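# Move lettered boxes onto desks with matching nameplates

## Task

Every box carries a letter on its upper face, and desks in the office have a plate on the front edge showing a letter. Move each box onto the desk whose plate matches its letter. A box whose letter appears on no plate stays where it is. The robot must not topple or finish leaning. A box counts as placed only if it stays put without the robot holding it at the end.

## Robot and tools

ROBOT. A Hello Robot Stretch 4 with one arm: an omni-wheel base, a lift that slides up a mast, a telescoping arm that reaches forward, a three-joint wrist (yaw, pitch, roll) and a two-finger gripper. It stands about 1.6 m tall, and its base reaches at most 0.23 m from the base origin. Cameras: head_camera, head_left_camera, head_right_camera and wrist_camera. Now and then a loose object may get a brief outside push.

FRAMES. Base frame: origin on the floor under the base centre, x forward, y left, z up. hand_pose is reported in this frame. It is a point between the open fingertips (link pinch), and its axes match the base frame when all wrist joints are 0. The printed value can be slightly off. The odometry frame is the base frame as it was when the scene began. base_odometry heading is positive to the left, from -3.142 to 3.142. It counts wheel turns only, so slipping shows up as travel.

execute_actions. Arguments: "actions", a list holding one action or none, and an optional "cameras" list. An empty list only reports the state and images. Camera names come from the four above or "all". Omitting the list, null or ["all"] gives every camera; [] gives none. An action contains "base", "joints" or both, and may add "pace" and "contact_limits". Alternatively it holds "end_of_arm" by itself. Everything in one action starts at once, but parts may finish at different times. No action runs past 15 s.
- base: one command only, as a relative move counted from the pose the base last reported. {"translate_m": d} drives straight, forward positive, -2 to 2 m. {"strafe_m": d} slides sideways without turning, left positive, -2 to 2 m. {"rotate_rad": d} spins in place, counter-clockwise from above positive, -3.2 to 3.2 rad.
- joints: absolute targets, by name, for the single arm (not offsets). lift_m 0 to 1.2 m (±0.004). arm_m 0 to 0.55 m extension (±0.004). wrist_yaw_rad -1.134 to 4.276 (±0.02): 0 points forward, positive turns left, 3.14 is folded back, and above 3.4 the arm may block it. wrist_pitch_rad -1.117 to 4.259 (±0.05): 0 is level, 1.57 points down. wrist_roll_rad -1.117 to 4.259 (±0.02): at 0 the fingers are level with each other, and positive turns the gripper clockwise when viewed from behind. gripper_m -0.038 to 0.141 m: the fingertip gap when empty, and values under 0 press the tips together. A joint target outside its range is clipped to the limit and still run, and the result notes this. An unknown key or any other bad value rejects the whole call, and nothing moves.
- pace: "slow", "default", "fast" or "max" (default if omitted). Base speed is 0.1/0.3/0.4/0.6 m/s and turning 1/2/3/4 rad/s. With lift_m above 0.2 at the start, the base is slowed further, down to 0.3 m/s and 1 rad/s at the top.
- contact_limits: only {"arm_m": x}, 0 (gentlest) to 0.75 (firmest), 0.5 if omitted. It sets how much force the arm may use before it halts.
- end_of_arm: "enable_torque" powers up again any wrist or gripper motor that cut out, and it holds where it is.
A part you leave out may still be driving toward its previous target, and the statuses won't say so. If a result reports a stop, any later execute_actions, wait or finished_scene calls in the same reply are skipped.

wait: {"seconds": 0 to 10}. Nothing new is commanded while the scene runs on. It returns the same as an empty action.
zoom_image: {"camera", "region": [x0, y0, x1, y1]} in pixels, with (0,0) at the top left and at most 504 by 504. It works on that camera's latest full image.
read_manual: returns only licence texts, section "licences".
finished_scene: {"scene": the current scene's number}. It ends the scene for good once the last command is held, and reports success. Sending a reply with no tool call ends everything.

RESULTS. "pictures" lists the cameras in the same order as the images. lidar_m: 12 distances in metres from the base origin, one per 30-degree sector. Sector 1 is straight ahead, then counter-clockwise: 4 left, 7 behind, 10 right. "-" means nothing was seen or it is closer than 0.25 m. The lidar covers heights from about 0.15 m up to the robot's height, so tabletops show up. It misses glass, thin legs and much of what is behind. wrist_depth_mm: a 7x7 grid of median depths, 100 to 2000 mm, read from the top left; the robot's own body appears in it. turned_by_wheels vs turned_by_imu: a gap over about 0.1 rad means a collision or slip, and the heading error is roughly their difference. base_tilt is in degrees, forward/right positive, with a fixed bias up to about 1.5 degrees. motor_effort is a percentage of maximum, positive toward higher joint values, with the peak in brackets (noisy). Wheel efforts that are positive turn the base right. on_its_own lists what you did not command; its "held at" value is a target, not a position.
Statuses: "done"; "off_target" (stopped short, may still push); "contact_stop_at_<key>" (hit something, and lift/arm/wheels go slack); "limit_stop_at_<name>"; "time_out"; "torque_fault" (a wrist/gripper motor went limp, so send enable_torque). After these, the old target is dropped. "limit_stop_at_tilt" means a lean over 6 degrees: lift, arm and wheels go slack and ignore commands until it lessens. "limit_stop_at_own_body" means a joint was about to hit the robot; moving away is allowed. It is likely when the gripper points up (pitch below -0.2) while rolled (roll below -0.4 or above 4). A slack part holds again once you command it.

GRIPPING. Command a gripper_m smaller than the object's width. Going further below it squeezes harder and pulls the object toward the wrist by up to a third of the difference; opening pushes it back out. Neither the reading nor "done" proves a hold. A firm squeeze at a target of 0 or more shows up in gripper_m effort. Fingertips jammed on a surface below come free when you raise the lift. To unfold at the start, send lift_m 0.4 with wrist_yaw_rad 0.

AVOID. Turning or driving with over 1 kg held and arm_m above 0.2 (worse when fast) risks tipping, and so do steady pushes or pulls, especially with the gripper high or a high contact limit. Don't press the gripper into things, since the wrist motor faults; a level gripper holding over about 2 kg also faults. Avoid drops, slams and hard hits. Release each box so it rests on the desk by itself. The simulation keeps running while you compose a reply, and the robot holds its last command meanwhile. Faster robot motion is better.

Each tool is called after "Emit:" as name([rows], argument=value, ...), one row to a line, values as JSON.

## Session

Emit:
execute_actions(actions=[])

Scene clock: 0.00 s.
base_odometry: x=+0.000 y=+0.000 heading=+0.000 (m, m, rad; odometry frame)
turned_by_wheels: +0.000 (rad since the last result)
turned_by_imu: +0.000 (rad since the last result)
base_tilt: forward=-0.4 right=+0.3 (deg)
lidar_m: 2.16 0.89 0.73 0.72 0.83 0.72 0.72 0.82 0.96 0.94 1.06 1.78
base_status: not commanded
joint_positions: lift_m=+0.298 arm_m=+0.000 wrist_yaw_rad=+3.185 wrist_pitch_rad=-0.002 wrist_roll_rad=+0.000 gripper_m=+0.057
joint_status: not commanded
motor_effort: lift_m=+19 arm_m=+0 wrist_yaw_rad=+2 wrist_pitch_rad=-5 wrist_roll_rad=-2 gripper_m=-2 wheel_0=+0 wheel_1=+0 wheel_2=+0 (%)
hand_pose: x=-0.1214 y=+0.0749 z=+0.4770 quat_wxyz=(-0.022, +0.001, +0.000, +1.000) (m; base frame)
wrist_depth_mm: - 114 134 1708 1537 1464 1397 / - 108 135 891 1537 831 809 / - 114 136 1160 1182 1397 976 / 141 138 210 1661 1499 1464 1397 / 220 1397 1808 1661 1576 1499 1397 / 220 1366 191 1618 194 1430 1160 / 220 1025 1078 106 1118 1025 1025
pictures: head_camera, head_left_camera, head_right_camera, wrist_camera
Images, in order (width x height): head_camera 420x560, head_left_camera 420x672, head_right_camera 420x672, wrist_camera 616x392.

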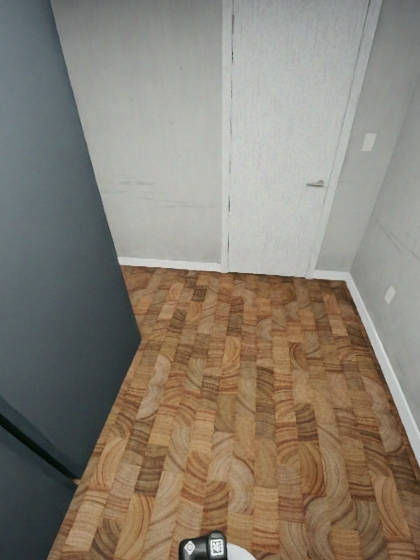

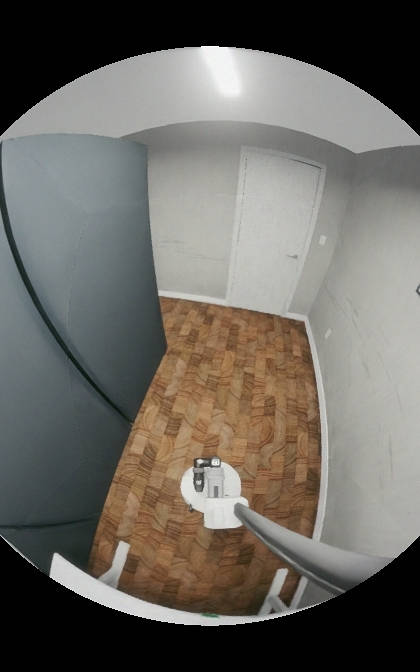

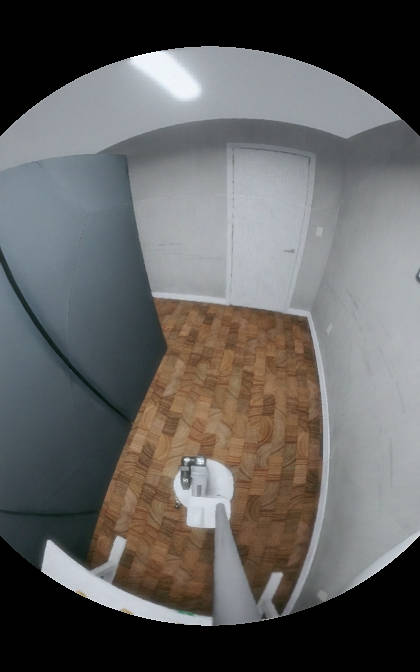

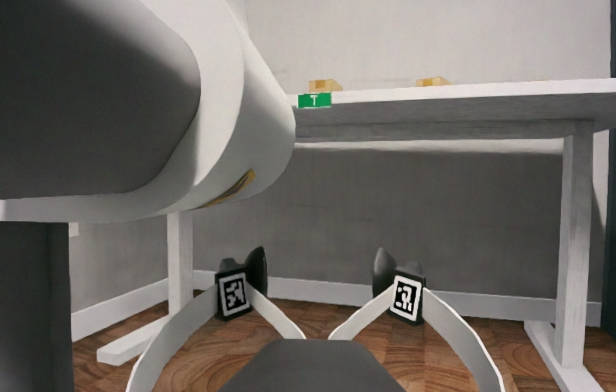

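Emit:
execute_actions([
  {"base": {"rotate_rad": 3.05}, "pace": "fast"},
])

Scene clock: 3.83 s.
base_odometry: x=+0.000 y=+0.000 heading=+3.050 (m, m, rad; odometry frame)
turned_by_wheels: +3.050 (rad since the last result)
turned_by_imu: +3.065 (rad since the last result)
base_tilt: forward=-0.4 right=+0.3 (deg)
lidar_m: 0.70 0.77 0.97 0.95 1.03 1.56 2.16 0.98 0.75 0.73 0.79 0.73
base_status: done
joint_positions: lift_m=+0.298 arm_m=+0.000 wrist_yaw_rad=+3.185 wrist_pitch_rad=-0.002 wrist_roll_rad=+0.000 gripper_m=+0.057
joint_status: not commanded
motor_effort: lift_m=+19(19) arm_m=+0(0) wrist_yaw_rad=+2(2) wrist_pitch_rad=-7(7) wrist_roll_rad=-2(3) gripper_m=-3(4) wheel_0=+0(5) wheel_1=+2(11) wheel_2=+2(10) (%)
hand_pose: x=-0.1213 y=+0.0749 z=+0.4770 quat_wxyz=(-0.022, +0.001, +0.000, +1.000) (m; base frame)
wrist_depth_mm: - 114 135 - - - 1863 / - 108 135 - - - 1756 / - 114 136 - - - 1708 / 142 138 210 - - - 1808 / 221 1336 - - - - 1708 / 220 1308 192 1576 195 1576 1537 / 219 1025 1098 105 1118 1042 1160
pictures: head_camera, head_left_camera, head_right_camera, wrist_camera
Images, in order (width x height): head_camera 420x560, head_left_camera 420x672, head_right_camera 420x672, wrist_camera 616x392.

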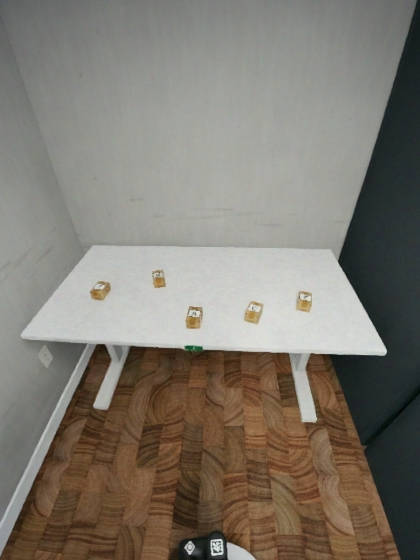

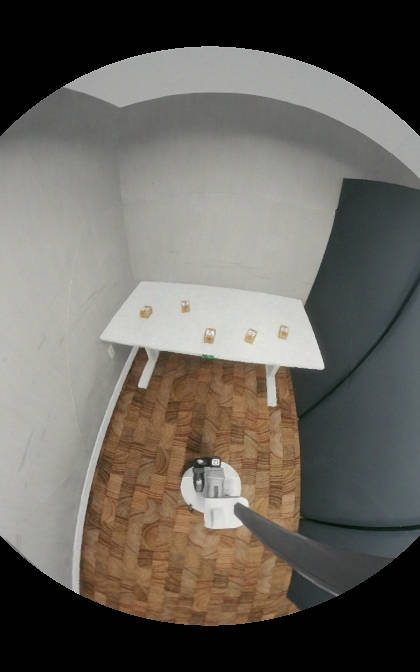

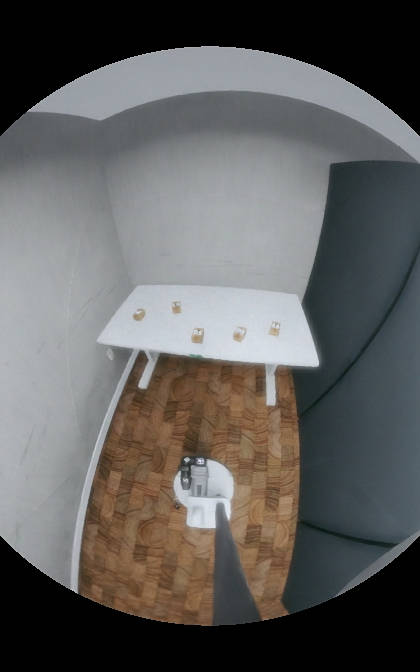

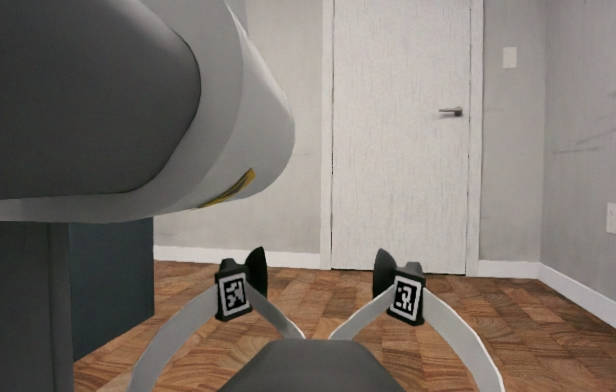

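Emit:
zoom_image(camera="head_camera", region=[60, 240, 340, 370])

Region (60, 240, 340, 370) of head_camera's 420x560 image, scaled by 1.800, with more detail than that image has; it fills the top 234 rows of this view, and the rest is white.

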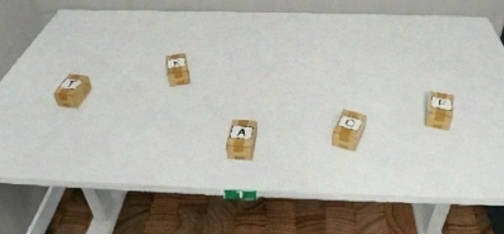

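Emit:
zoom_image(camera="head_camera", region=[80, 260, 210, 335])

Emit:
zoom_image(camera="head_camera", region=[200, 270, 330, 345])

Region (80, 260, 210, 335) of head_camera's 420x560 image, scaled by 3.877, with more detail than that image has; it fills the top 291 rows of this view, and the rest is white.

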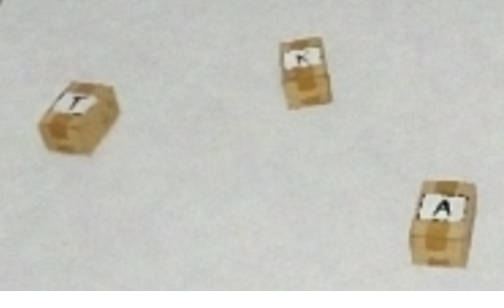

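Region (200, 270, 330, 345) of head_camera's 420x560 image, scaled by 3.877, with more detail than that image has; it fills the top 291 rows of this view, and the rest is white.

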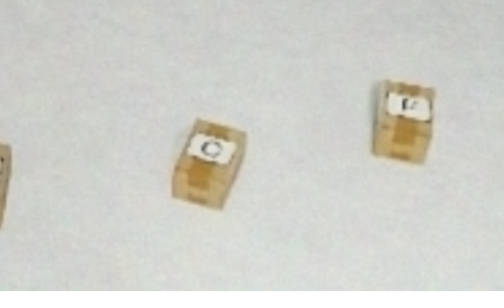

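Emit:
execute_actions([
  {"base": {"rotate_rad": -1.66}, "pace": "fast"},
], cameras=[])

Emit:
execute_actions([
  {"base": {"strafe_m": -1.65}, "pace": "max"},
])

Scene clock: 29.13 s.
base_odometry: x=+0.000 y=+0.000 heading=+1.390 (m, m, rad; odometry frame)
turned_by_wheels: -1.660 (rad since the last result)
turned_by_imu: -1.667 (rad since the last result)
base_tilt: forward=-0.4 right=+0.3 (deg)
lidar_m: 0.71 0.76 0.74 0.70 0.76 0.99 0.94 1.00 1.41 2.16 1.04 0.77
base_status: done
joint_positions: lift_m=+0.298 arm_m=+0.000 wrist_yaw_rad=+3.185 wrist_pitch_rad=-0.002 wrist_roll_rad=+0.000 gripper_m=+0.057
joint_status: not commanded
motor_effort: lift_m=+19(19) arm_m=-1(0) wrist_yaw_rad=+2(2) wrist_pitch_rad=-9(8) wrist_roll_rad=-2(2) gripper_m=-2(3) wheel_0=+1(8) wheel_1=+0(13) wheel_2=+0(8) (%)
hand_pose: x=-0.1213 y=+0.0749 z=+0.4770 quat_wxyz=(-0.022, +0.001, +0.000, +1.000) (m; base frame)
wrist_depth_mm: - 114 135 1042 1042 1025 976 / - 108 135 1060 1025 1008 976 / - 114 137 1078 1042 1025 1008 / 141 138 211 1078 1042 1025 991 / 220 1118 1098 1060 1060 1042 1008 / 220 1138 192 1118 195 1008 1008 / 220 1008 1078 105 1060 1025 1025
pictures: none
No camera images: the call's "cameras" was empty. Leave "cameras" out to get every camera's image.

Scene clock: 33.43 s.
base_odometry: x=+1.623 y=-0.296 heading=+1.390 (m, m, rad; odometry frame)
turned_by_wheels: +0.000 (rad since the last result)
turned_by_imu: -0.002 (rad since the last result)
base_tilt: forward=-0.5 right=+0.3 (deg)
lidar_m: 2.17 0.80 1.03 2.36 1.37 1.02 0.96 0.70 0.54 0.50 0.51 0.80
base_status: done
joint_positions: lift_m=+0.298 arm_m=+0.000 wrist_yaw_rad=+3.185 wrist_pitch_rad=-0.002 wrist_roll_rad=+0.000 gripper_m=+0.057
joint_status: not commanded
motor_effort: lift_m=+19(19) arm_m=+0(1) wrist_yaw_rad=+1(2) wrist_pitch_rad=-7(8) wrist_roll_rad=-2(2) gripper_m=-3(4) wheel_0=+0(14) wheel_1=-1(14) wheel_2=+2(1) (%)
hand_pose: x=-0.1213 y=+0.0749 z=+0.4770 quat_wxyz=(-0.022, +0.001, +0.000, +1.000) (m; base frame)
wrist_depth_mm: - 114 135 1060 1060 1042 1025 / - 108 135 1078 1060 1060 1025 / - 114 137 1098 1078 1060 1025 / 142 139 209 1118 1078 1060 1042 / 220 1160 1118 1118 1078 1060 1042 / 221 1160 192 1118 193 1078 1042 / 220 991 1098 106 1078 1025 1042
pictures: head_camera, head_left_camera, head_right_camera, wrist_camera
Images, in order (width x height): head_camera 420x560, head_left_camera 420x672, head_right_camera 420x672, wrist_camera 616x392.

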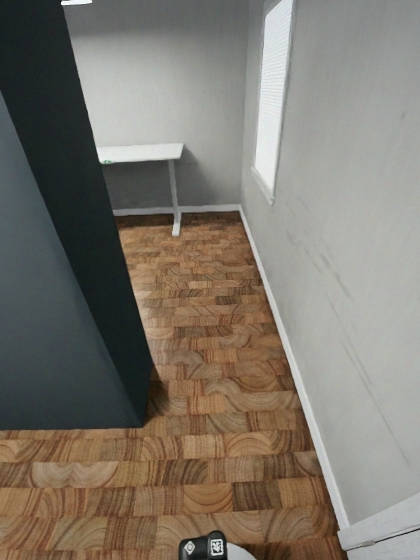

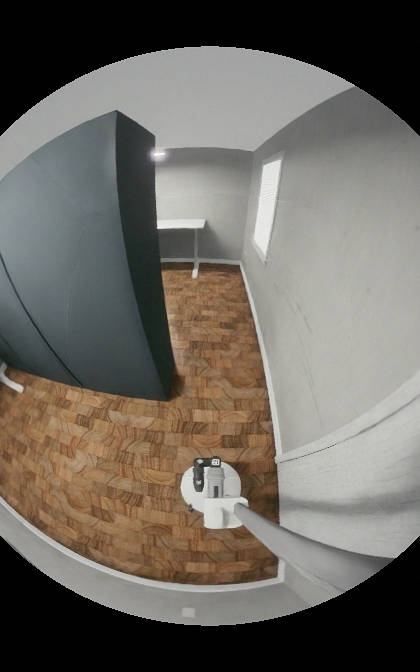

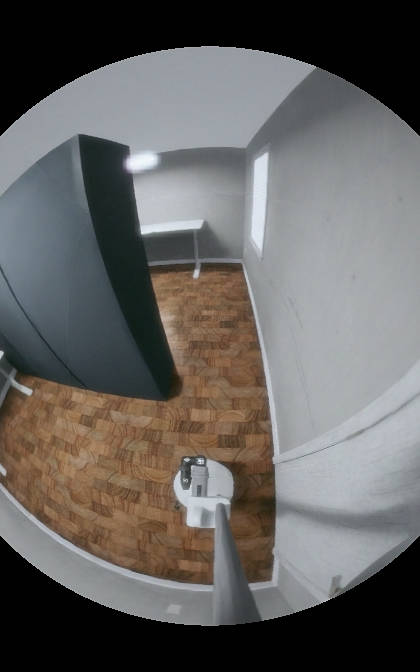

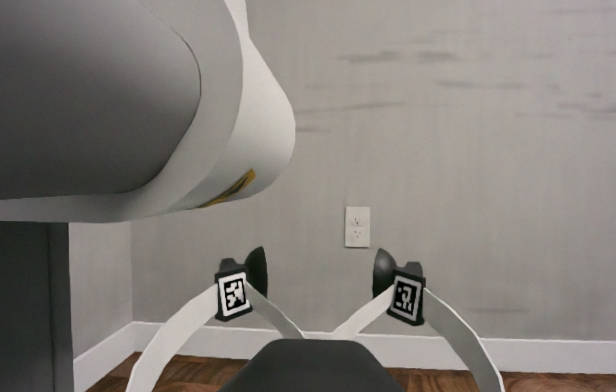

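Emit:
execute_actions([
  {"base": {"translate_m": 1.7}, "pace": "max"},
], cameras=[])

Emit:
execute_actions([
  {"base": {"rotate_rad": 1.0}, "pace": "fast"},
], cameras=["head_camera", "head_left_camera"])

Scene clock: 41.73 s.
base_odometry: x=+1.928 y=+1.377 heading=+1.390 (m, m, rad; odometry frame)
turned_by_wheels: +0.000 (rad since the last result)
turned_by_imu: -0.007 (rad since the last result)
base_tilt: forward=-0.4 right=+0.3 (deg)
lidar_m: 1.27 1.33 1.83 1.98 0.72 0.60 2.22 0.81 0.58 0.54 0.58 0.77
base_status: done
joint_positions: lift_m=+0.298 arm_m=+0.000 wrist_yaw_rad=+3.185 wrist_pitch_rad=-0.002 wrist_roll_rad=+0.000 gripper_m=+0.057
joint_status: not commanded
motor_effort: lift_m=+19(19) arm_m=-1(0) wrist_yaw_rad=+2(2) wrist_pitch_rad=-4(7) wrist_roll_rad=-2(2) gripper_m=-2(3) wheel_0=+1(8) wheel_1=-1(2) wheel_2=-1(13) (%)
hand_pose: x=-0.1213 y=+0.0749 z=+0.4770 quat_wxyz=(-0.022, +0.001, +0.000, +1.000) (m; base frame)
wrist_depth_mm: - 114 134 - - 788 585 / - 108 135 - - 798 976 / - 114 136 - - 809 991 / 141 139 209 - - 778 585 / 220 1229 1708 - - 788 991 / 220 1182 193 1537 195 715 1008 / 220 1025 1078 106 1098 654 878
pictures: none
No camera images: the call's "cameras" was empty. Leave "cameras" out to get every camera's image.

Scene clock: 43.17 s.
base_odometry: x=+1.928 y=+1.377 heading=+2.390 (m, m, rad; odometry frame)
turned_by_wheels: +1.000 (rad since the last result)
turned_by_imu: +1.005 (rad since the last result)
base_tilt: forward=-0.4 right=+0.3 (deg)
lidar_m: 1.74 2.34 0.75 0.61 2.67 0.84 0.59 0.54 0.59 0.71 1.26 1.30
base_status: done
joint_positions: lift_m=+0.298 arm_m=+0.000 wrist_yaw_rad=+3.185 wrist_pitch_rad=-0.002 wrist_roll_rad=+0.000 gripper_m=+0.057
joint_status: not commanded
motor_effort: lift_m=+19(19) arm_m=+0(0) wrist_yaw_rad=+1(2) wrist_pitch_rad=-7(8) wrist_roll_rad=-2(2) gripper_m=-3(3) wheel_0=+0(5) wheel_1=+0(6) wheel_2=+0(10) (%)
hand_pose: x=-0.1213 y=+0.0749 z=+0.4770 quat_wxyz=(-0.022, +0.001, +0.000, +1.000) (m; base frame)
wrist_depth_mm: - 114 134 788 891 1025 1205 / - 108 135 788 917 1025 1229 / - 114 136 788 917 1060 1229 / 141 139 210 809 917 1060 1255 / 221 661 699 809 878 1060 1281 / 220 661 193 820 195 1078 1229 / 220 640 715 105 931 1008 1160
pictures: head_camera, head_left_camera
Images, in order (width x height): head_camera 420x560, head_left_camera 420x672.

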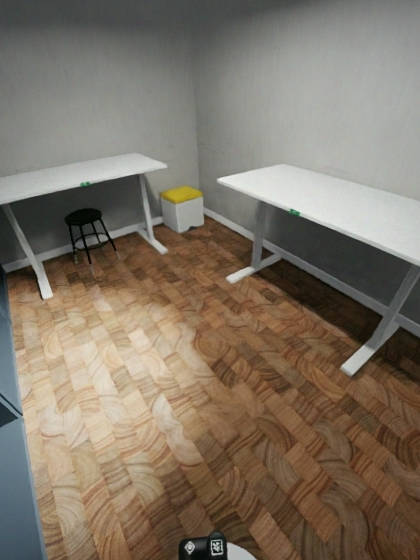

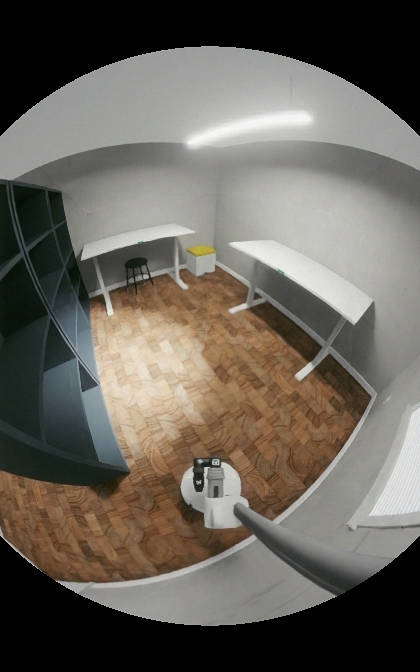

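Emit:
zoom_image(camera="head_camera", region=[265, 195, 325, 230])

Emit:
zoom_image(camera="head_camera", region=[55, 167, 115, 202])

Region (265, 195, 325, 230) of head_camera's 420x560 image, scaled by 8.400, with more detail than that image has; it fills the top 294 rows of this view, and the rest is white.

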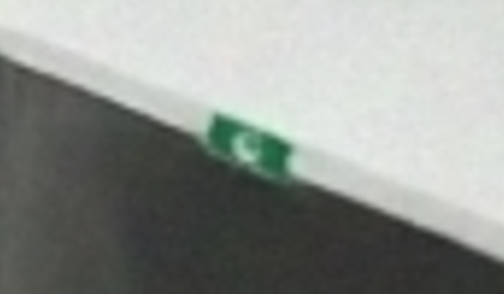

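Region (55, 167, 115, 202) of head_camera's 420x560 image, scaled by 8.400, with more detail than that image has; it fills the top 294 rows of this view, and the rest is white.

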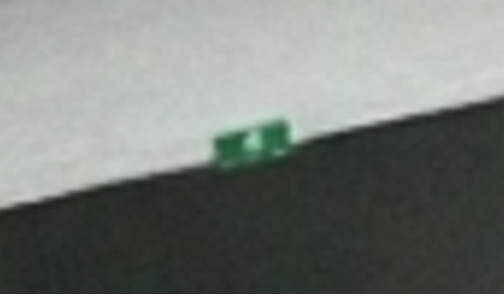

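Emit:
execute_actions([
  {"base": {"rotate_rad": 0.57}, "joints": {"lift_m": 0.45, "wrist_yaw_rad": 0.0}, "pace": "fast"},
], cameras=["head_camera", "wrist_camera"])

Scene clock: 69.53 s.
base_odometry: x=+1.928 y=+1.377 heading=+2.960 (m, m, rad; odometry frame)
turned_by_wheels: +0.570 (rad since the last result)
turned_by_imu: +0.574 (rad since the last result)
base_tilt: forward=-0.4 right=+0.3 (deg)
lidar_m: 2.03 0.72 0.62 2.18 0.79 0.58 0.55 0.60 0.78 1.31 1.32 1.82
base_status: done
joint_positions: lift_m=+0.450 arm_m=+0.000 wrist_yaw_rad=+0.000 wrist_pitch_rad=-0.002 wrist_roll_rad=+0.000 gripper_m=+0.057
joint_status: all done
motor_effort: lift_m=+22(24) arm_m=+0(1) wrist_yaw_rad=+1(4) wrist_pitch_rad=-7(7) wrist_roll_rad=-2(2) gripper_m=-2(2) wheel_0=+0(7) wheel_1=+0(8) wheel_2=+0(9) (%)
hand_pose: x=+0.4592 y=-0.0873 z=+0.6287 quat_wxyz=(+1.000, +0.000, -0.001, +0.000) (m; base frame)
wrist_depth_mm: 1025 1708 - - - - - / 1025 1366 - - - - - / 1025 1756 - - - - - / 1060 1397 - - - - - / 1042 - - - - - - / 1042 1464 193 - 195 - - / 1060 1042 1397 105 1430 1308 1464
pictures: head_camera, wrist_camera
Images, in order (width x height): head_camera 420x560, wrist_camera 616x392.

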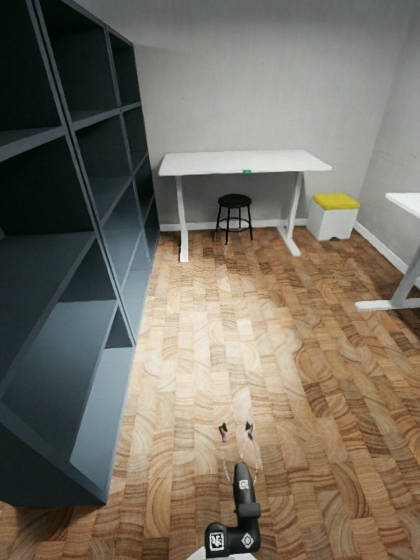

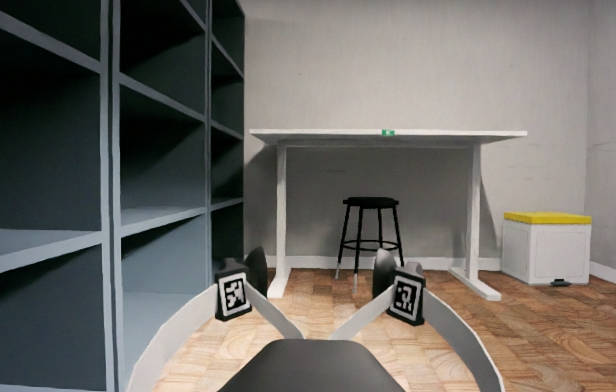

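Emit:
zoom_image(camera="wrist_camera", region=[358, 115, 418, 150])

Emit:
zoom_image(camera="head_camera", region=[217, 155, 277, 190])

Region (358, 115, 418, 150) of wrist_camera's 616x392 image, scaled by 8.400; it fills the top 294 rows of this view, and the rest is white.

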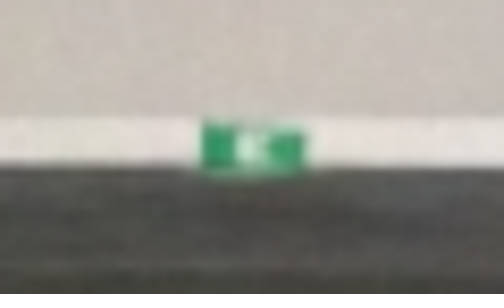

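Region (217, 155, 277, 190) of head_camera's 420x560 image, scaled by 8.400, with more detail than that image has; it fills the top 294 rows of this view, and the rest is white.

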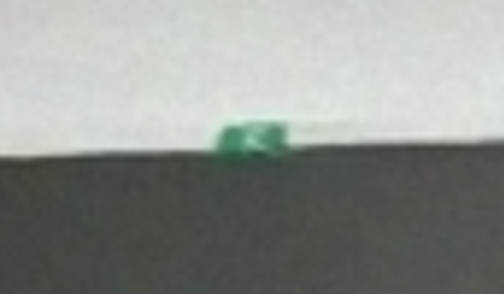

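Emit:
execute_actions([
  {"base": {"strafe_m": 1.7}, "joints": {"wrist_pitch_rad": 1.57, "gripper_m": 0.12}, "pace": "max"},
], cameras=["head_camera"])

Scene clock: 79.80 s.
base_odometry: x=+1.621 y=-0.296 heading=+2.960 (m, m, rad; odometry frame)
turned_by_wheels: +0.000 (rad since the last result)
turned_by_imu: +0.009 (rad since the last result)
base_tilt: forward=-0.4 right=+0.3 (deg)
lidar_m: 2.34 1.38 1.00 0.97 0.72 0.56 0.52 0.55 0.81 2.28 0.80 1.03
base_status: done
joint_positions: lift_m=+0.450 arm_m=+0.000 wrist_yaw_rad=+0.000 wrist_pitch_rad=+1.570 wrist_roll_rad=+0.000 gripper_m=+0.120
joint_status: all done
motor_effort: lift_m=+19(22) arm_m=-1(1) wrist_yaw_rad=+2(1) wrist_pitch_rad=+0(2) wrist_roll_rad=-3(2) gripper_m=-1(1) wheel_0=+1(11) wheel_1=-1(10) wheel_2=-1(3) (%)
hand_pose: x=+0.1709 y=-0.0874 z=+0.3397 quat_wxyz=(+0.707, +0.000, +0.707, +0.000) (m; base frame)
wrist_depth_mm: 569 559 554 554 544 535 535 / 574 559 554 554 549 539 539 / 574 569 559 564 554 549 539 / 580 574 559 559 559 549 539 / 580 364 353 351 554 554 549 / 580 359 351 351 351 554 554 / 366 359 357 105 355 559 554
pictures: head_camera
Images, in order (width x height): head_camera 420x560.

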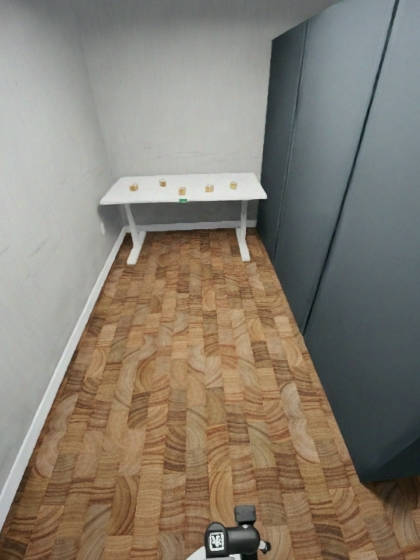

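Emit:
execute_actions([
  {"base": {"translate_m": 1.95}, "joints": {"lift_m": 1.02, "arm_m": 0.3}, "pace": "max"},
], cameras=["head_camera", "wrist_camera"])

Scene clock: 89.40 s.
base_odometry: x=-0.297 y=+0.056 heading=+2.960 (m, m, rad; odometry frame)
turned_by_wheels: +0.000 (rad since the last result)
turned_by_imu: -0.008 (rad since the last result)
base_tilt: forward=-0.4 right=+0.3 (deg)
lidar_m: 0.39 0.44 0.60 0.98 1.01 1.39 2.48 1.04 0.75 0.68 0.60 0.43
base_status: done
joint_positions: lift_m=+1.020 arm_m=+0.299 wrist_yaw_rad=+0.000 wrist_pitch_rad=+1.570 wrist_roll_rad=+0.000 gripper_m=+0.120
joint_status: all done
motor_effort: lift_m=+20(27) arm_m=+8(8) wrist_yaw_rad=+1(2) wrist_pitch_rad=-1(2) wrist_roll_rad=-2(2) gripper_m=-1(1) wheel_0=+0(9) wheel_1=-1(5) wheel_2=+1(11) (%)
hand_pose: x=+0.4697 y=-0.0874 z=+0.9097 quat_wxyz=(+0.707, +0.000, +0.707, +0.000) (m; base frame)
wrist_depth_mm: 413 413 407 404 399 394 366 / 415 410 413 402 399 397 392 / 392 415 413 404 402 399 399 / 421 415 413 410 407 402 399 / 427 421 415 415 410 404 402 / 1182 1160 946 960 1118 1098 1025 / 1205 1182 931 105 1118 1118 1025
pictures: head_camera, wrist_camera
Images, in order (width x height): head_camera 420x560, wrist_camera 616x392.

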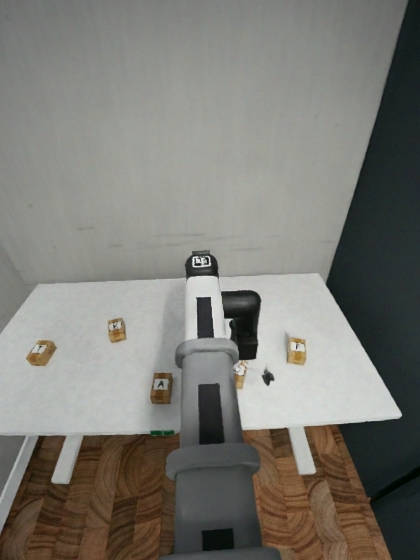

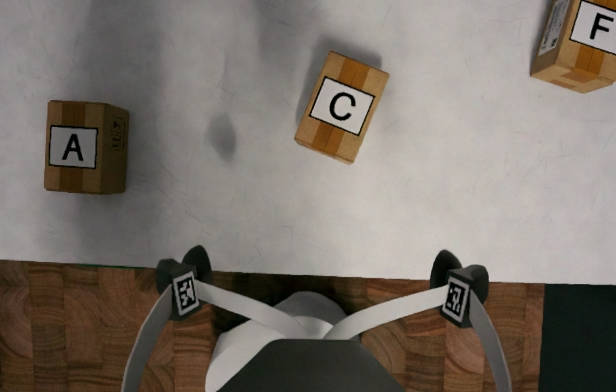

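Emit:
execute_actions([
  {"base": {"strafe_m": -0.022}, "joints": {"lift_m": 0.93, "arm_m": 0.424, "wrist_roll_rad": 0.35}, "pace": "fast"},
], cameras=["wrist_camera"])

Scene clock: 103.27 s.
base_odometry: x=-0.293 y=+0.077 heading=+2.960 (m, m, rad; odometry frame)
turned_by_wheels: +0.000 (rad since the last result)
turned_by_imu: +0.001 (rad since the last result)
base_tilt: forward=-0.4 right=+0.3 (deg)
lidar_m: 0.40 0.44 0.61 0.98 1.02 1.41 2.47 1.01 0.72 0.68 0.57 0.42
base_status: done
joint_positions: lift_m=+0.930 arm_m=+0.422 wrist_yaw_rad=+0.000 wrist_pitch_rad=+1.570 wrist_roll_rad=+0.350 gripper_m=+0.120
joint_status: all done
motor_effort: lift_m=+17(18) arm_m=+9(10) wrist_yaw_rad=+1(2) wrist_pitch_rad=+1(2) wrist_roll_rad=-1(4) gripper_m=-1(2) wheel_0=-2(7) wheel_1=+2(8) wheel_2=+1(0) (%)
hand_pose: x=+0.5937 y=-0.0874 z=+0.8199 quat_wxyz=(+0.697, +0.123, +0.696, -0.123) (m; base frame)
wrist_depth_mm: 325 320 317 314 310 310 265 / 325 324 319 319 314 312 268 / 329 324 322 319 317 314 312 / 330 327 324 319 315 315 312 / 330 330 327 272 322 315 315 / 334 332 327 274 322 317 314 / 307 332 330 106 322 320 319
pictures: wrist_camera
Images, in order (width x height): wrist_camera 616x392.

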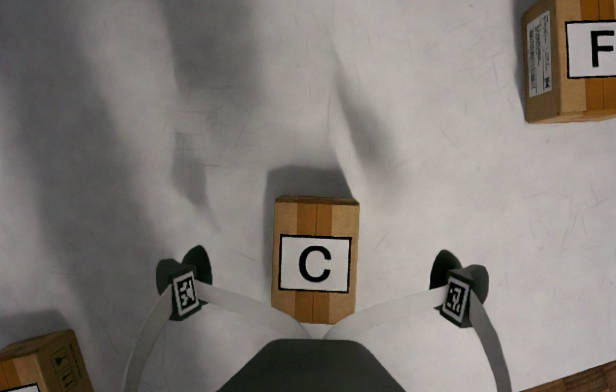

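Emit:
execute_actions([
  {"joints": {"lift_m": 0.868}},
], cameras=[])

Emit:
execute_actions([
  {"joints": {"gripper_m": 0.02}},
], cameras=["wrist_camera"])

Scene clock: 108.20 s.
base_odometry: x=-0.293 y=+0.077 heading=+2.960 (m, m, rad; odometry frame)
turned_by_wheels: +0.000 (rad since the last result)
turned_by_imu: +0.001 (rad since the last result)
base_tilt: forward=-0.4 right=+0.4 (deg)
lidar_m: 0.39 0.42 0.62 0.99 1.05 1.39 2.47 0.99 0.73 0.66 0.59 0.42
base_status: not commanded
joint_positions: lift_m=+0.868 arm_m=+0.422 wrist_yaw_rad=+0.000 wrist_pitch_rad=+1.570 wrist_roll_rad=+0.350 gripper_m=+0.120
joint_status: all done
motor_effort: lift_m=+17(16) arm_m=+8(8) wrist_yaw_rad=+1(0) wrist_pitch_rad=-1(2) wrist_roll_rad=-1(1) gripper_m=+0(1) wheel_0=-2(2) wheel_1=+1(1) wheel_2=+1(1) (%)
hand_pose: x=+0.5937 y=-0.0874 z=+0.7580 quat_wxyz=(+0.697, +0.123, +0.696, -0.123) (m; base frame)
wrist_depth_mm: 262 258 257 253 252 250 248 / 263 259 258 254 253 252 249 / 265 262 259 258 255 252 250 / 267 265 262 257 257 253 252 / 267 265 262 211 258 255 254 / 270 268 214 212 257 255 255 / 272 270 267 105 260 258 257
pictures: none
No camera images: the call's "cameras" was empty. Leave "cameras" out to get every camera's image.

Scene clock: 110.07 s.
base_odometry: x=-0.293 y=+0.077 heading=+2.960 (m, m, rad; odometry frame)
turned_by_wheels: +0.000 (rad since the last result)
turned_by_imu: +0.000 (rad since the last result)
base_tilt: forward=-0.4 right=+0.3 (deg)
lidar_m: 0.40 0.44 0.62 0.99 1.05 1.42 2.47 1.00 0.72 0.68 0.59 0.43
base_status: not commanded
joint_positions: lift_m=+0.868 arm_m=+0.422 wrist_yaw_rad=+0.000 wrist_pitch_rad=+1.570 wrist_roll_rad=+0.350 gripper_m=+0.020
joint_status: all done
motor_effort: lift_m=+17(17) arm_m=+9(8) wrist_yaw_rad=+1(1) wrist_pitch_rad=-1(3) wrist_roll_rad=-1(1) gripper_m=-18(20) wheel_0=-2(2) wheel_1=+1(2) wheel_2=+1(1) (%)
hand_pose: x=+0.5937 y=-0.0874 z=+0.7579 quat_wxyz=(+0.697, +0.123, +0.696, -0.123) (m; base frame)
wrist_depth_mm: 262 258 256 254 251 249 247 / 263 260 258 255 253 250 248 / 264 263 260 257 254 252 250 / 265 264 262 257 256 255 252 / 267 265 262 199 256 255 253 / 270 266 190 200 189 257 256 / 273 270 267 105 262 258 257
pictures: wrist_camera
Images, in order (width x height): wrist_camera 616x392.

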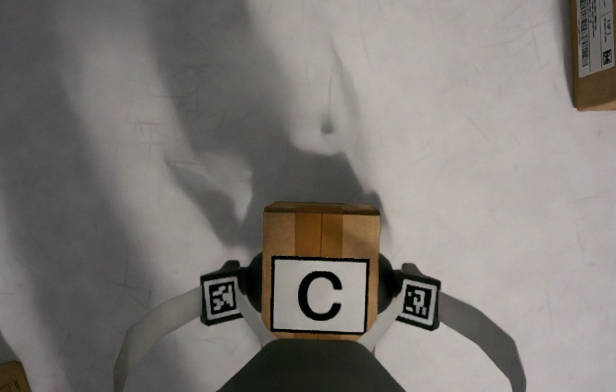

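Emit:
execute_actions([
  {"base": {"translate_m": -2.0}, "joints": {"lift_m": 0.9, "arm_m": 0.0, "wrist_roll_rad": 0.0}, "pace": "max"},
], cameras=["wrist_camera"])

Scene clock: 129.33 s.
base_odometry: x=+1.674 y=-0.284 heading=+2.960 (m, m, rad; odometry frame)
turned_by_wheels: +0.000 (rad since the last result)
turned_by_imu: +0.011 (rad since the last result)
base_tilt: forward=-0.4 right=+0.3 (deg)
lidar_m: 2.39 1.40 1.06 1.00 0.65 0.50 0.46 0.50 0.71 2.05 0.80 0.97
base_status: done
joint_positions: lift_m=+0.900 arm_m=+0.002 wrist_yaw_rad=+0.000 wrist_pitch_rad=+1.570 wrist_roll_rad=+0.000 gripper_m=+0.020
joint_status: all done
motor_effort: lift_m=+21(26) arm_m=-8(11) wrist_yaw_rad=+2(0) wrist_pitch_rad=+1(1) wrist_roll_rad=-3(8) gripper_m=-19(19) wheel_0=+0(5) wheel_1=-1(7) wheel_2=-1(9) (%)
hand_pose: x=+0.1726 y=-0.0874 z=+0.7896 quat_wxyz=(+0.707, +0.000, +0.707, +0.000) (m; base frame)
wrist_depth_mm: 1025 1008 991 976 976 960 946 / 1008 1008 991 991 991 960 960 / 1042 991 991 991 976 960 976 / 1025 1025 1008 809 1008 991 960 / 1042 1060 798 198 1008 1008 976 / 1060 1042 189 199 190 976 991 / 1078 1060 1025 106 1008 1008 991
pictures: wrist_camera
Images, in order (width x height): wrist_camera 616x392.

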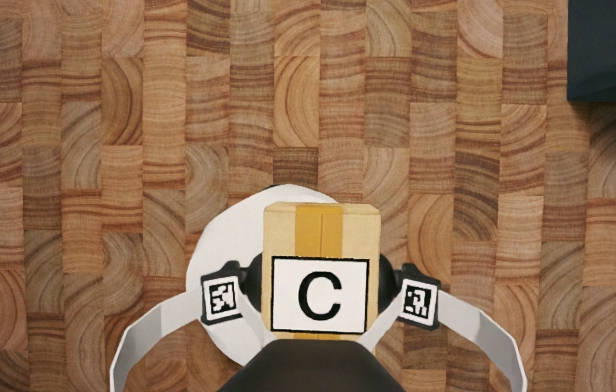

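Emit:
execute_actions([
  {"base": {"strafe_m": -2.0}, "pace": "max"},
], cameras=["head_camera", "head_right_camera"])

Scene clock: 137.53 s.
base_odometry: x=+2.035 y=+1.684 heading=+2.960 (m, m, rad; odometry frame)
turned_by_wheels: +0.000 (rad since the last result)
turned_by_imu: -0.001 (rad since the last result)
base_tilt: forward=-0.4 right=+0.3 (deg)
lidar_m: 2.42 1.14 0.93 1.97 0.76 0.55 0.49 0.51 0.71 0.98 0.96 1.38
base_status: done
joint_positions: lift_m=+0.900 arm_m=+0.002 wrist_yaw_rad=+0.000 wrist_pitch_rad=+1.570 wrist_roll_rad=+0.000 gripper_m=+0.020
joint_status: not commanded
motor_effort: lift_m=+21(21) arm_m=-9(9) wrist_yaw_rad=+2(2) wrist_pitch_rad=-2(1) wrist_roll_rad=-3(3) gripper_m=-19(21) wheel_0=-1(9) wheel_1=+0(15) wheel_2=+0(0) (%)
hand_pose: x=+0.1726 y=-0.0874 z=+0.7896 quat_wxyz=(+0.707, +0.000, +0.707, +0.000) (m; base frame)
wrist_depth_mm: 1008 1008 991 1008 991 976 946 / 1025 1008 991 991 991 976 960 / 1008 1042 991 1008 991 991 976 / 1042 1025 991 798 991 976 960 / 1042 1042 798 199 991 976 960 / 1060 1025 189 199 190 991 991 / 1060 1060 1042 106 991 1008 991
pictures: head_camera, head_right_camera
Images, in order (width x height): head_camera 420x560, head_right_camera 420x672.

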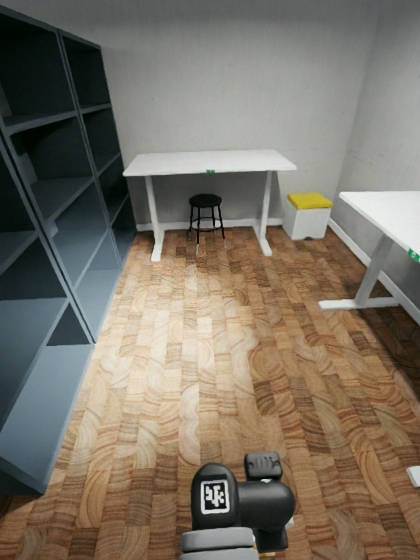

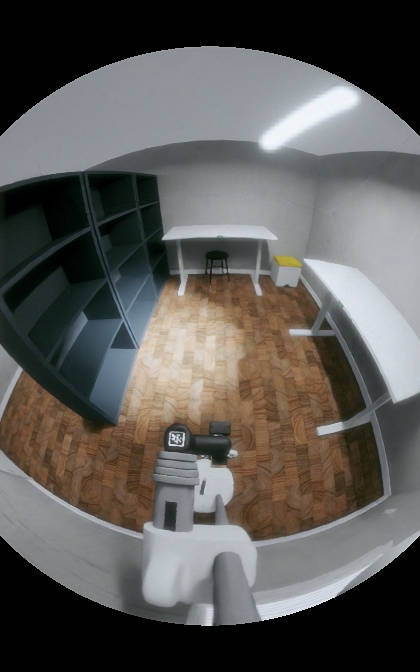

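Emit:
zoom_image(camera="head_camera", region=[190, 160, 230, 183])

Emit:
zoom_image(camera="head_camera", region=[370, 235, 420, 275])

Region (190, 160, 230, 183) of head_camera's 420x560 image, scaled by 12.600, with more detail than that image has; it fills the top 290 rows of this view, and the rest is white.

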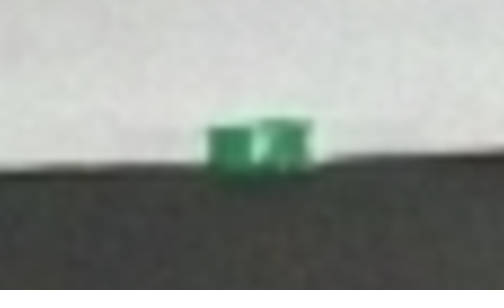

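Region (370, 235, 420, 275) of head_camera's 420x560 image, scaled by 10.080, with more detail than that image has; it fills the top 403 rows of this view, and the rest is white.

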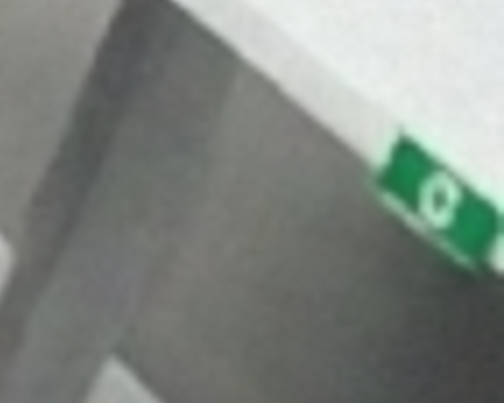

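Emit:
execute_actions([
  {"base": {"translate_m": 0.9}, "pace": "max"},
], cameras=["head_camera"])

Emit:
zoom_image(camera="head_camera", region=[150, 170, 270, 240])

Scene clock: 148.37 s.
base_odometry: x=+1.150 y=+1.846 heading=+2.960 (m, m, rad; odometry frame)
turned_by_wheels: +0.000 (rad since the last result)
turned_by_imu: -0.003 (rad since the last result)
base_tilt: forward=-0.4 right=+0.3 (deg)
lidar_m: 1.49 1.16 0.86 0.79 0.85 1.47 1.39 1.45 0.99 0.95 0.97 1.58
base_status: done
joint_positions: lift_m=+0.900 arm_m=+0.002 wrist_yaw_rad=+0.000 wrist_pitch_rad=+1.570 wrist_roll_rad=+0.000 gripper_m=+0.020
joint_status: not commanded
motor_effort: lift_m=+21(21) arm_m=-9(9) wrist_yaw_rad=+2(2) wrist_pitch_rad=-1(1) wrist_roll_rad=-2(3) gripper_m=-19(18) wheel_0=+1(3) wheel_1=+1(2) wheel_2=-1(10) (%)
hand_pose: x=+0.1726 y=-0.0874 z=+0.7896 quat_wxyz=(+0.707, +0.000, +0.707, +0.000) (m; base frame)
wrist_depth_mm: 1025 991 991 991 960 976 931 / 1025 1008 1008 976 976 960 960 / 1025 1025 1008 991 991 976 976 / 1042 1025 1008 809 991 991 976 / 1042 1025 809 198 1008 991 991 / 1042 1025 190 199 190 991 976 / 1060 1042 1025 105 1008 1008 991
pictures: head_camera
Images, in order (width x height): head_camera 420x560.

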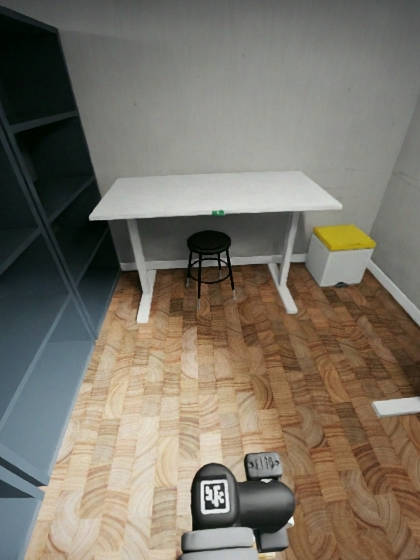

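Region (150, 170, 270, 240) of head_camera's 420x560 image, scaled by 4.200, with more detail than that image has; it fills the top 294 rows of this view, and the rest is white.

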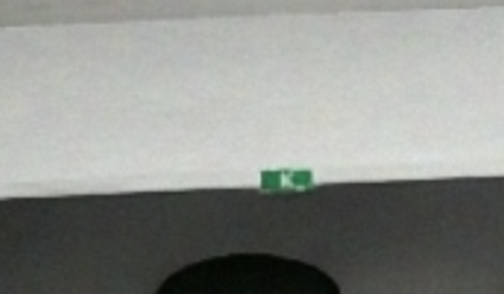

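Emit:
execute_actions([
  {"base": {"rotate_rad": -1.57}, "joints": {"lift_m": 1.12, "arm_m": 0.3}, "pace": "fast"},
], cameras=[])

Emit:
execute_actions([
  {"base": {"translate_m": 0.42}, "joints": {"arm_m": 0.52}, "pace": "fast"},
], cameras=["head_camera", "wrist_camera"])

Scene clock: 153.77 s.
base_odometry: x=+1.150 y=+1.846 heading=+1.390 (m, m, rad; odometry frame)
turned_by_wheels: -1.570 (rad since the last result)
turned_by_imu: -1.576 (rad since the last result)
base_tilt: forward=-0.4 right=+0.3 (deg)
lidar_m: 0.92 0.98 1.58 1.50 1.19 0.85 0.81 0.87 1.50 1.38 1.45 0.99
base_status: done
joint_positions: lift_m=+1.120 arm_m=+0.298 wrist_yaw_rad=+0.000 wrist_pitch_rad=+1.570 wrist_roll_rad=+0.000 gripper_m=+0.020
joint_status: all done
motor_effort: lift_m=+22(19) arm_m=+8(7) wrist_yaw_rad=+0(0) wrist_pitch_rad=+0(1) wrist_roll_rad=-2(3) gripper_m=-19(19) wheel_0=+2(8) wheel_1=+1(11) wheel_2=-1(6) (%)
hand_pose: x=+0.4697 y=-0.0874 z=+1.0095 quat_wxyz=(+0.707, +0.000, +0.707, +0.000) (m; base frame)
wrist_depth_mm: 1229 1205 1229 1205 1205 1138 1160 / 1229 1255 1182 1205 1205 1182 1160 / 1229 1205 1205 1205 1205 1182 1182 / 1255 1255 1205 1205 1182 1205 1160 / 1281 1255 1281 198 1182 1205 1182 / 1281 1281 189 199 190 1182 1182 / 1281 1308 1255 106 1229 1229 1160
pictures: none
No camera images: the call's "cameras" was empty. Leave "cameras" out to get every camera's image.

Scene clock: 156.63 s.
base_odometry: x=+1.225 y=+2.259 heading=+1.390 (m, m, rad; odometry frame)
turned_by_wheels: +0.000 (rad since the last result)
turned_by_imu: -0.001 (rad since the last result)
base_tilt: forward=-0.4 right=+0.3 (deg)
lidar_m: 0.51 0.53 0.75 1.50 1.58 1.28 1.23 1.29 1.46 1.37 0.76 0.54
base_status: done
joint_positions: lift_m=+1.120 arm_m=+0.518 wrist_yaw_rad=+0.000 wrist_pitch_rad=+1.570 wrist_roll_rad=+0.000 gripper_m=+0.020
joint_status: all done
motor_effort: lift_m=+22(22) arm_m=+8(10) wrist_yaw_rad=+1(2) wrist_pitch_rad=+0(1) wrist_roll_rad=-1(2) gripper_m=-19(19) wheel_0=+0(7) wheel_1=+1(7) wheel_2=+0(9) (%)
hand_pose: x=+0.6896 y=-0.0874 z=+1.0095 quat_wxyz=(+0.707, +0.000, +0.707, +0.000) (m; base frame)
wrist_depth_mm: 283 281 277 274 273 268 267 / 286 282 278 278 273 270 268 / 286 283 281 277 276 273 270 / 289 287 283 279 277 274 274 / 291 287 285 198 277 276 274 / 293 289 189 200 191 278 276 / 296 291 290 105 283 279 277
pictures: head_camera, wrist_camera
Images, in order (width x height): head_camera 420x560, wrist_camera 616x392.

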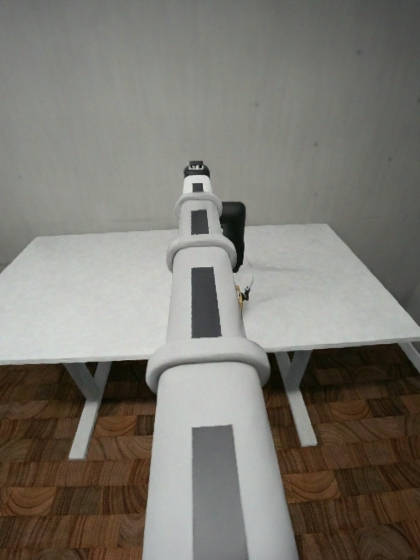

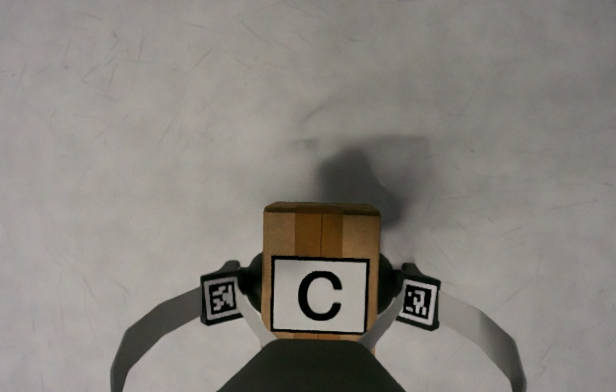

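Emit:
execute_actions([
  {"joints": {"lift_m": 1.098}},
], cameras=[])

Emit:
execute_actions([
  {"joints": {"gripper_m": 0.11}},
], cameras=["wrist_camera"])

Scene clock: 161.00 s.
base_odometry: x=+1.225 y=+2.259 heading=+1.390 (m, m, rad; odometry frame)
turned_by_wheels: +0.000 (rad since the last result)
turned_by_imu: +0.001 (rad since the last result)
base_tilt: forward=-0.4 right=+0.3 (deg)
lidar_m: 0.52 0.59 0.76 1.50 1.59 1.28 1.23 1.30 1.45 1.38 0.75 0.57
base_status: not commanded
joint_positions: lift_m=+1.098 arm_m=+0.518 wrist_yaw_rad=+0.000 wrist_pitch_rad=+1.570 wrist_roll_rad=+0.000 gripper_m=+0.020
joint_status: all done
motor_effort: lift_m=+17(23) arm_m=+8(8) wrist_yaw_rad=+1(2) wrist_pitch_rad=+1(1) wrist_roll_rad=-2(2) gripper_m=-20(20) wheel_0=+0(0) wheel_1=+1(1) wheel_2=+0(0) (%)
hand_pose: x=+0.6896 y=-0.0874 z=+0.9879 quat_wxyz=(+0.707, +0.000, +0.707, +0.000) (m; base frame)
wrist_depth_mm: 260 259 256 253 251 248 247 / 263 259 258 255 252 251 248 / 264 262 259 258 253 252 250 / 266 264 262 257 255 254 251 / 270 266 263 199 255 255 253 / 270 268 190 200 189 256 256 / 273 268 266 105 260 258 255
pictures: none
No camera images: the call's "cameras" was empty. Leave "cameras" out to get every camera's image.

Scene clock: 162.73 s.
base_odometry: x=+1.225 y=+2.259 heading=+1.390 (m, m, rad; odometry frame)
turned_by_wheels: +0.000 (rad since the last result)
turned_by_imu: +0.000 (rad since the last result)
base_tilt: forward=-0.4 right=+0.3 (deg)
lidar_m: 0.51 0.57 0.77 1.49 1.58 1.29 1.23 1.30 1.45 1.40 0.77 0.58
base_status: not commanded
joint_positions: lift_m=+1.098 arm_m=+0.518 wrist_yaw_rad=+0.000 wrist_pitch_rad=+1.570 wrist_roll_rad=+0.000 gripper_m=+0.110
joint_status: all done
motor_effort: lift_m=+17(17) arm_m=+8(8) wrist_yaw_rad=+1(2) wrist_pitch_rad=-2(2) wrist_roll_rad=-2(2) gripper_m=+0(20) wheel_0=+0(0) wheel_1=+1(1) wheel_2=+0(0) (%)
hand_pose: x=+0.6896 y=-0.0874 z=+0.9879 quat_wxyz=(+0.707, +0.000, +0.707, +0.000) (m; base frame)
wrist_depth_mm: 263 259 256 255 251 249 247 / 263 260 258 256 254 250 248 / 266 262 260 256 254 252 251 / 267 266 262 257 257 254 251 / 268 266 264 211 257 255 253 / 270 268 216 211 211 255 255 / 273 268 266 105 262 258 257
pictures: wrist_camera
Images, in order (width x height): wrist_camera 616x392.

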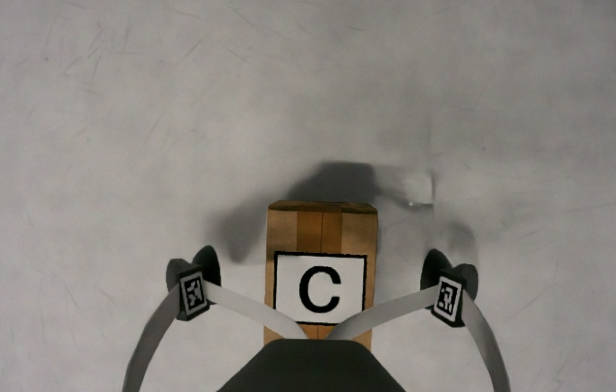

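Emit:
execute_actions([
  {"base": {"translate_m": -0.3}, "joints": {"arm_m": 0.0, "lift_m": 1.11}, "pace": "max"},
], cameras=["head_camera"])

Emit:
execute_actions([
  {"base": {"strafe_m": -0.9}, "joints": {"lift_m": 0.4, "wrist_yaw_rad": 1.57, "wrist_roll_rad": 1.57}, "pace": "max"},
], cameras=[])

Scene clock: 186.87 s.
base_odometry: x=+1.171 y=+1.964 heading=+1.390 (m, m, rad; odometry frame)
turned_by_wheels: +0.000 (rad since the last result)
turned_by_imu: +0.003 (rad since the last result)
base_tilt: forward=-0.4 right=+0.3 (deg)
lidar_m: 0.80 0.85 1.19 1.50 1.33 0.96 0.93 0.97 1.48 1.39 1.44 0.86
base_status: done
joint_positions: lift_m=+1.110 arm_m=+0.002 wrist_yaw_rad=+0.000 wrist_pitch_rad=+1.570 wrist_roll_rad=+0.000 gripper_m=+0.110
joint_status: all done
motor_effort: lift_m=+21(22) arm_m=-9(9) wrist_yaw_rad=+2(0) wrist_pitch_rad=-1(2) wrist_roll_rad=-2(2) gripper_m=-1(1) wheel_0=-1(5) wheel_1=-1(11) wheel_2=-1(10) (%)
hand_pose: x=+0.1725 y=-0.0874 z=+0.9996 quat_wxyz=(+0.707, +0.000, +0.707, +0.000) (m; base frame)
wrist_depth_mm: 1205 1205 1205 1182 1160 1160 1160 / 1229 1229 1205 1182 1182 1182 1138 / 1229 1229 1229 1182 1205 1182 1182 / 1229 1229 1205 1025 1205 1182 1182 / 1255 1255 1008 976 1205 1205 1205 / 1255 1255 217 1008 1182 1182 1205 / 1308 1255 1255 105 1229 1205 1182
pictures: head_camera
Images, in order (width x height): head_camera 420x560.

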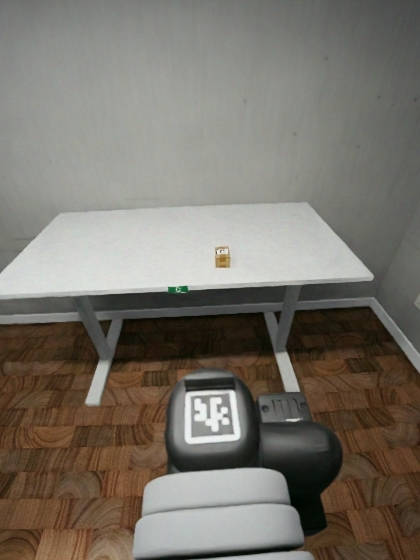

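Scene clock: 190.93 s.
base_odometry: x=+2.057 y=+1.802 heading=+1.390 (m, m, rad; odometry frame)
turned_by_wheels: +0.000 (rad since the last result)
turned_by_imu: -0.003 (rad since the last result)
base_tilt: forward=-0.4 right=+0.3 (deg)
lidar_m: 0.91 0.84 1.17 2.40 1.36 1.02 2.02 0.74 0.53 0.47 0.51 0.72
base_status: done
joint_positions: lift_m=+0.400 arm_m=+0.001 wrist_yaw_rad=+1.570 wrist_pitch_rad=+1.570 wrist_roll_rad=+1.570 gripper_m=+0.110
joint_status: all done
motor_effort: lift_m=+18(16) arm_m=-8(8) wrist_yaw_rad=+2(6) wrist_pitch_rad=-1(2) wrist_roll_rad=-1(3) gripper_m=+0(1) wheel_0=-2(3) wheel_1=+1(10) wheel_2=+0(2) (%)
hand_pose: x=+0.2598 y=+0.0001 z=+0.2899 quat_wxyz=(+0.707, +0.000, +0.707, +0.000) (m; base frame)
wrist_depth_mm: 517 512 508 504 496 488 492 / 521 508 508 504 500 500 492 / 521 517 512 504 500 500 496 / 525 525 512 508 504 500 496 / 525 521 517 512 508 504 500 / 535 521 216 340 317 504 504 / 530 415 315 106 301 327 504
pictures: none
No camera images: the call's "cameras" was empty. Leave "cameras" out to get every camera's image.


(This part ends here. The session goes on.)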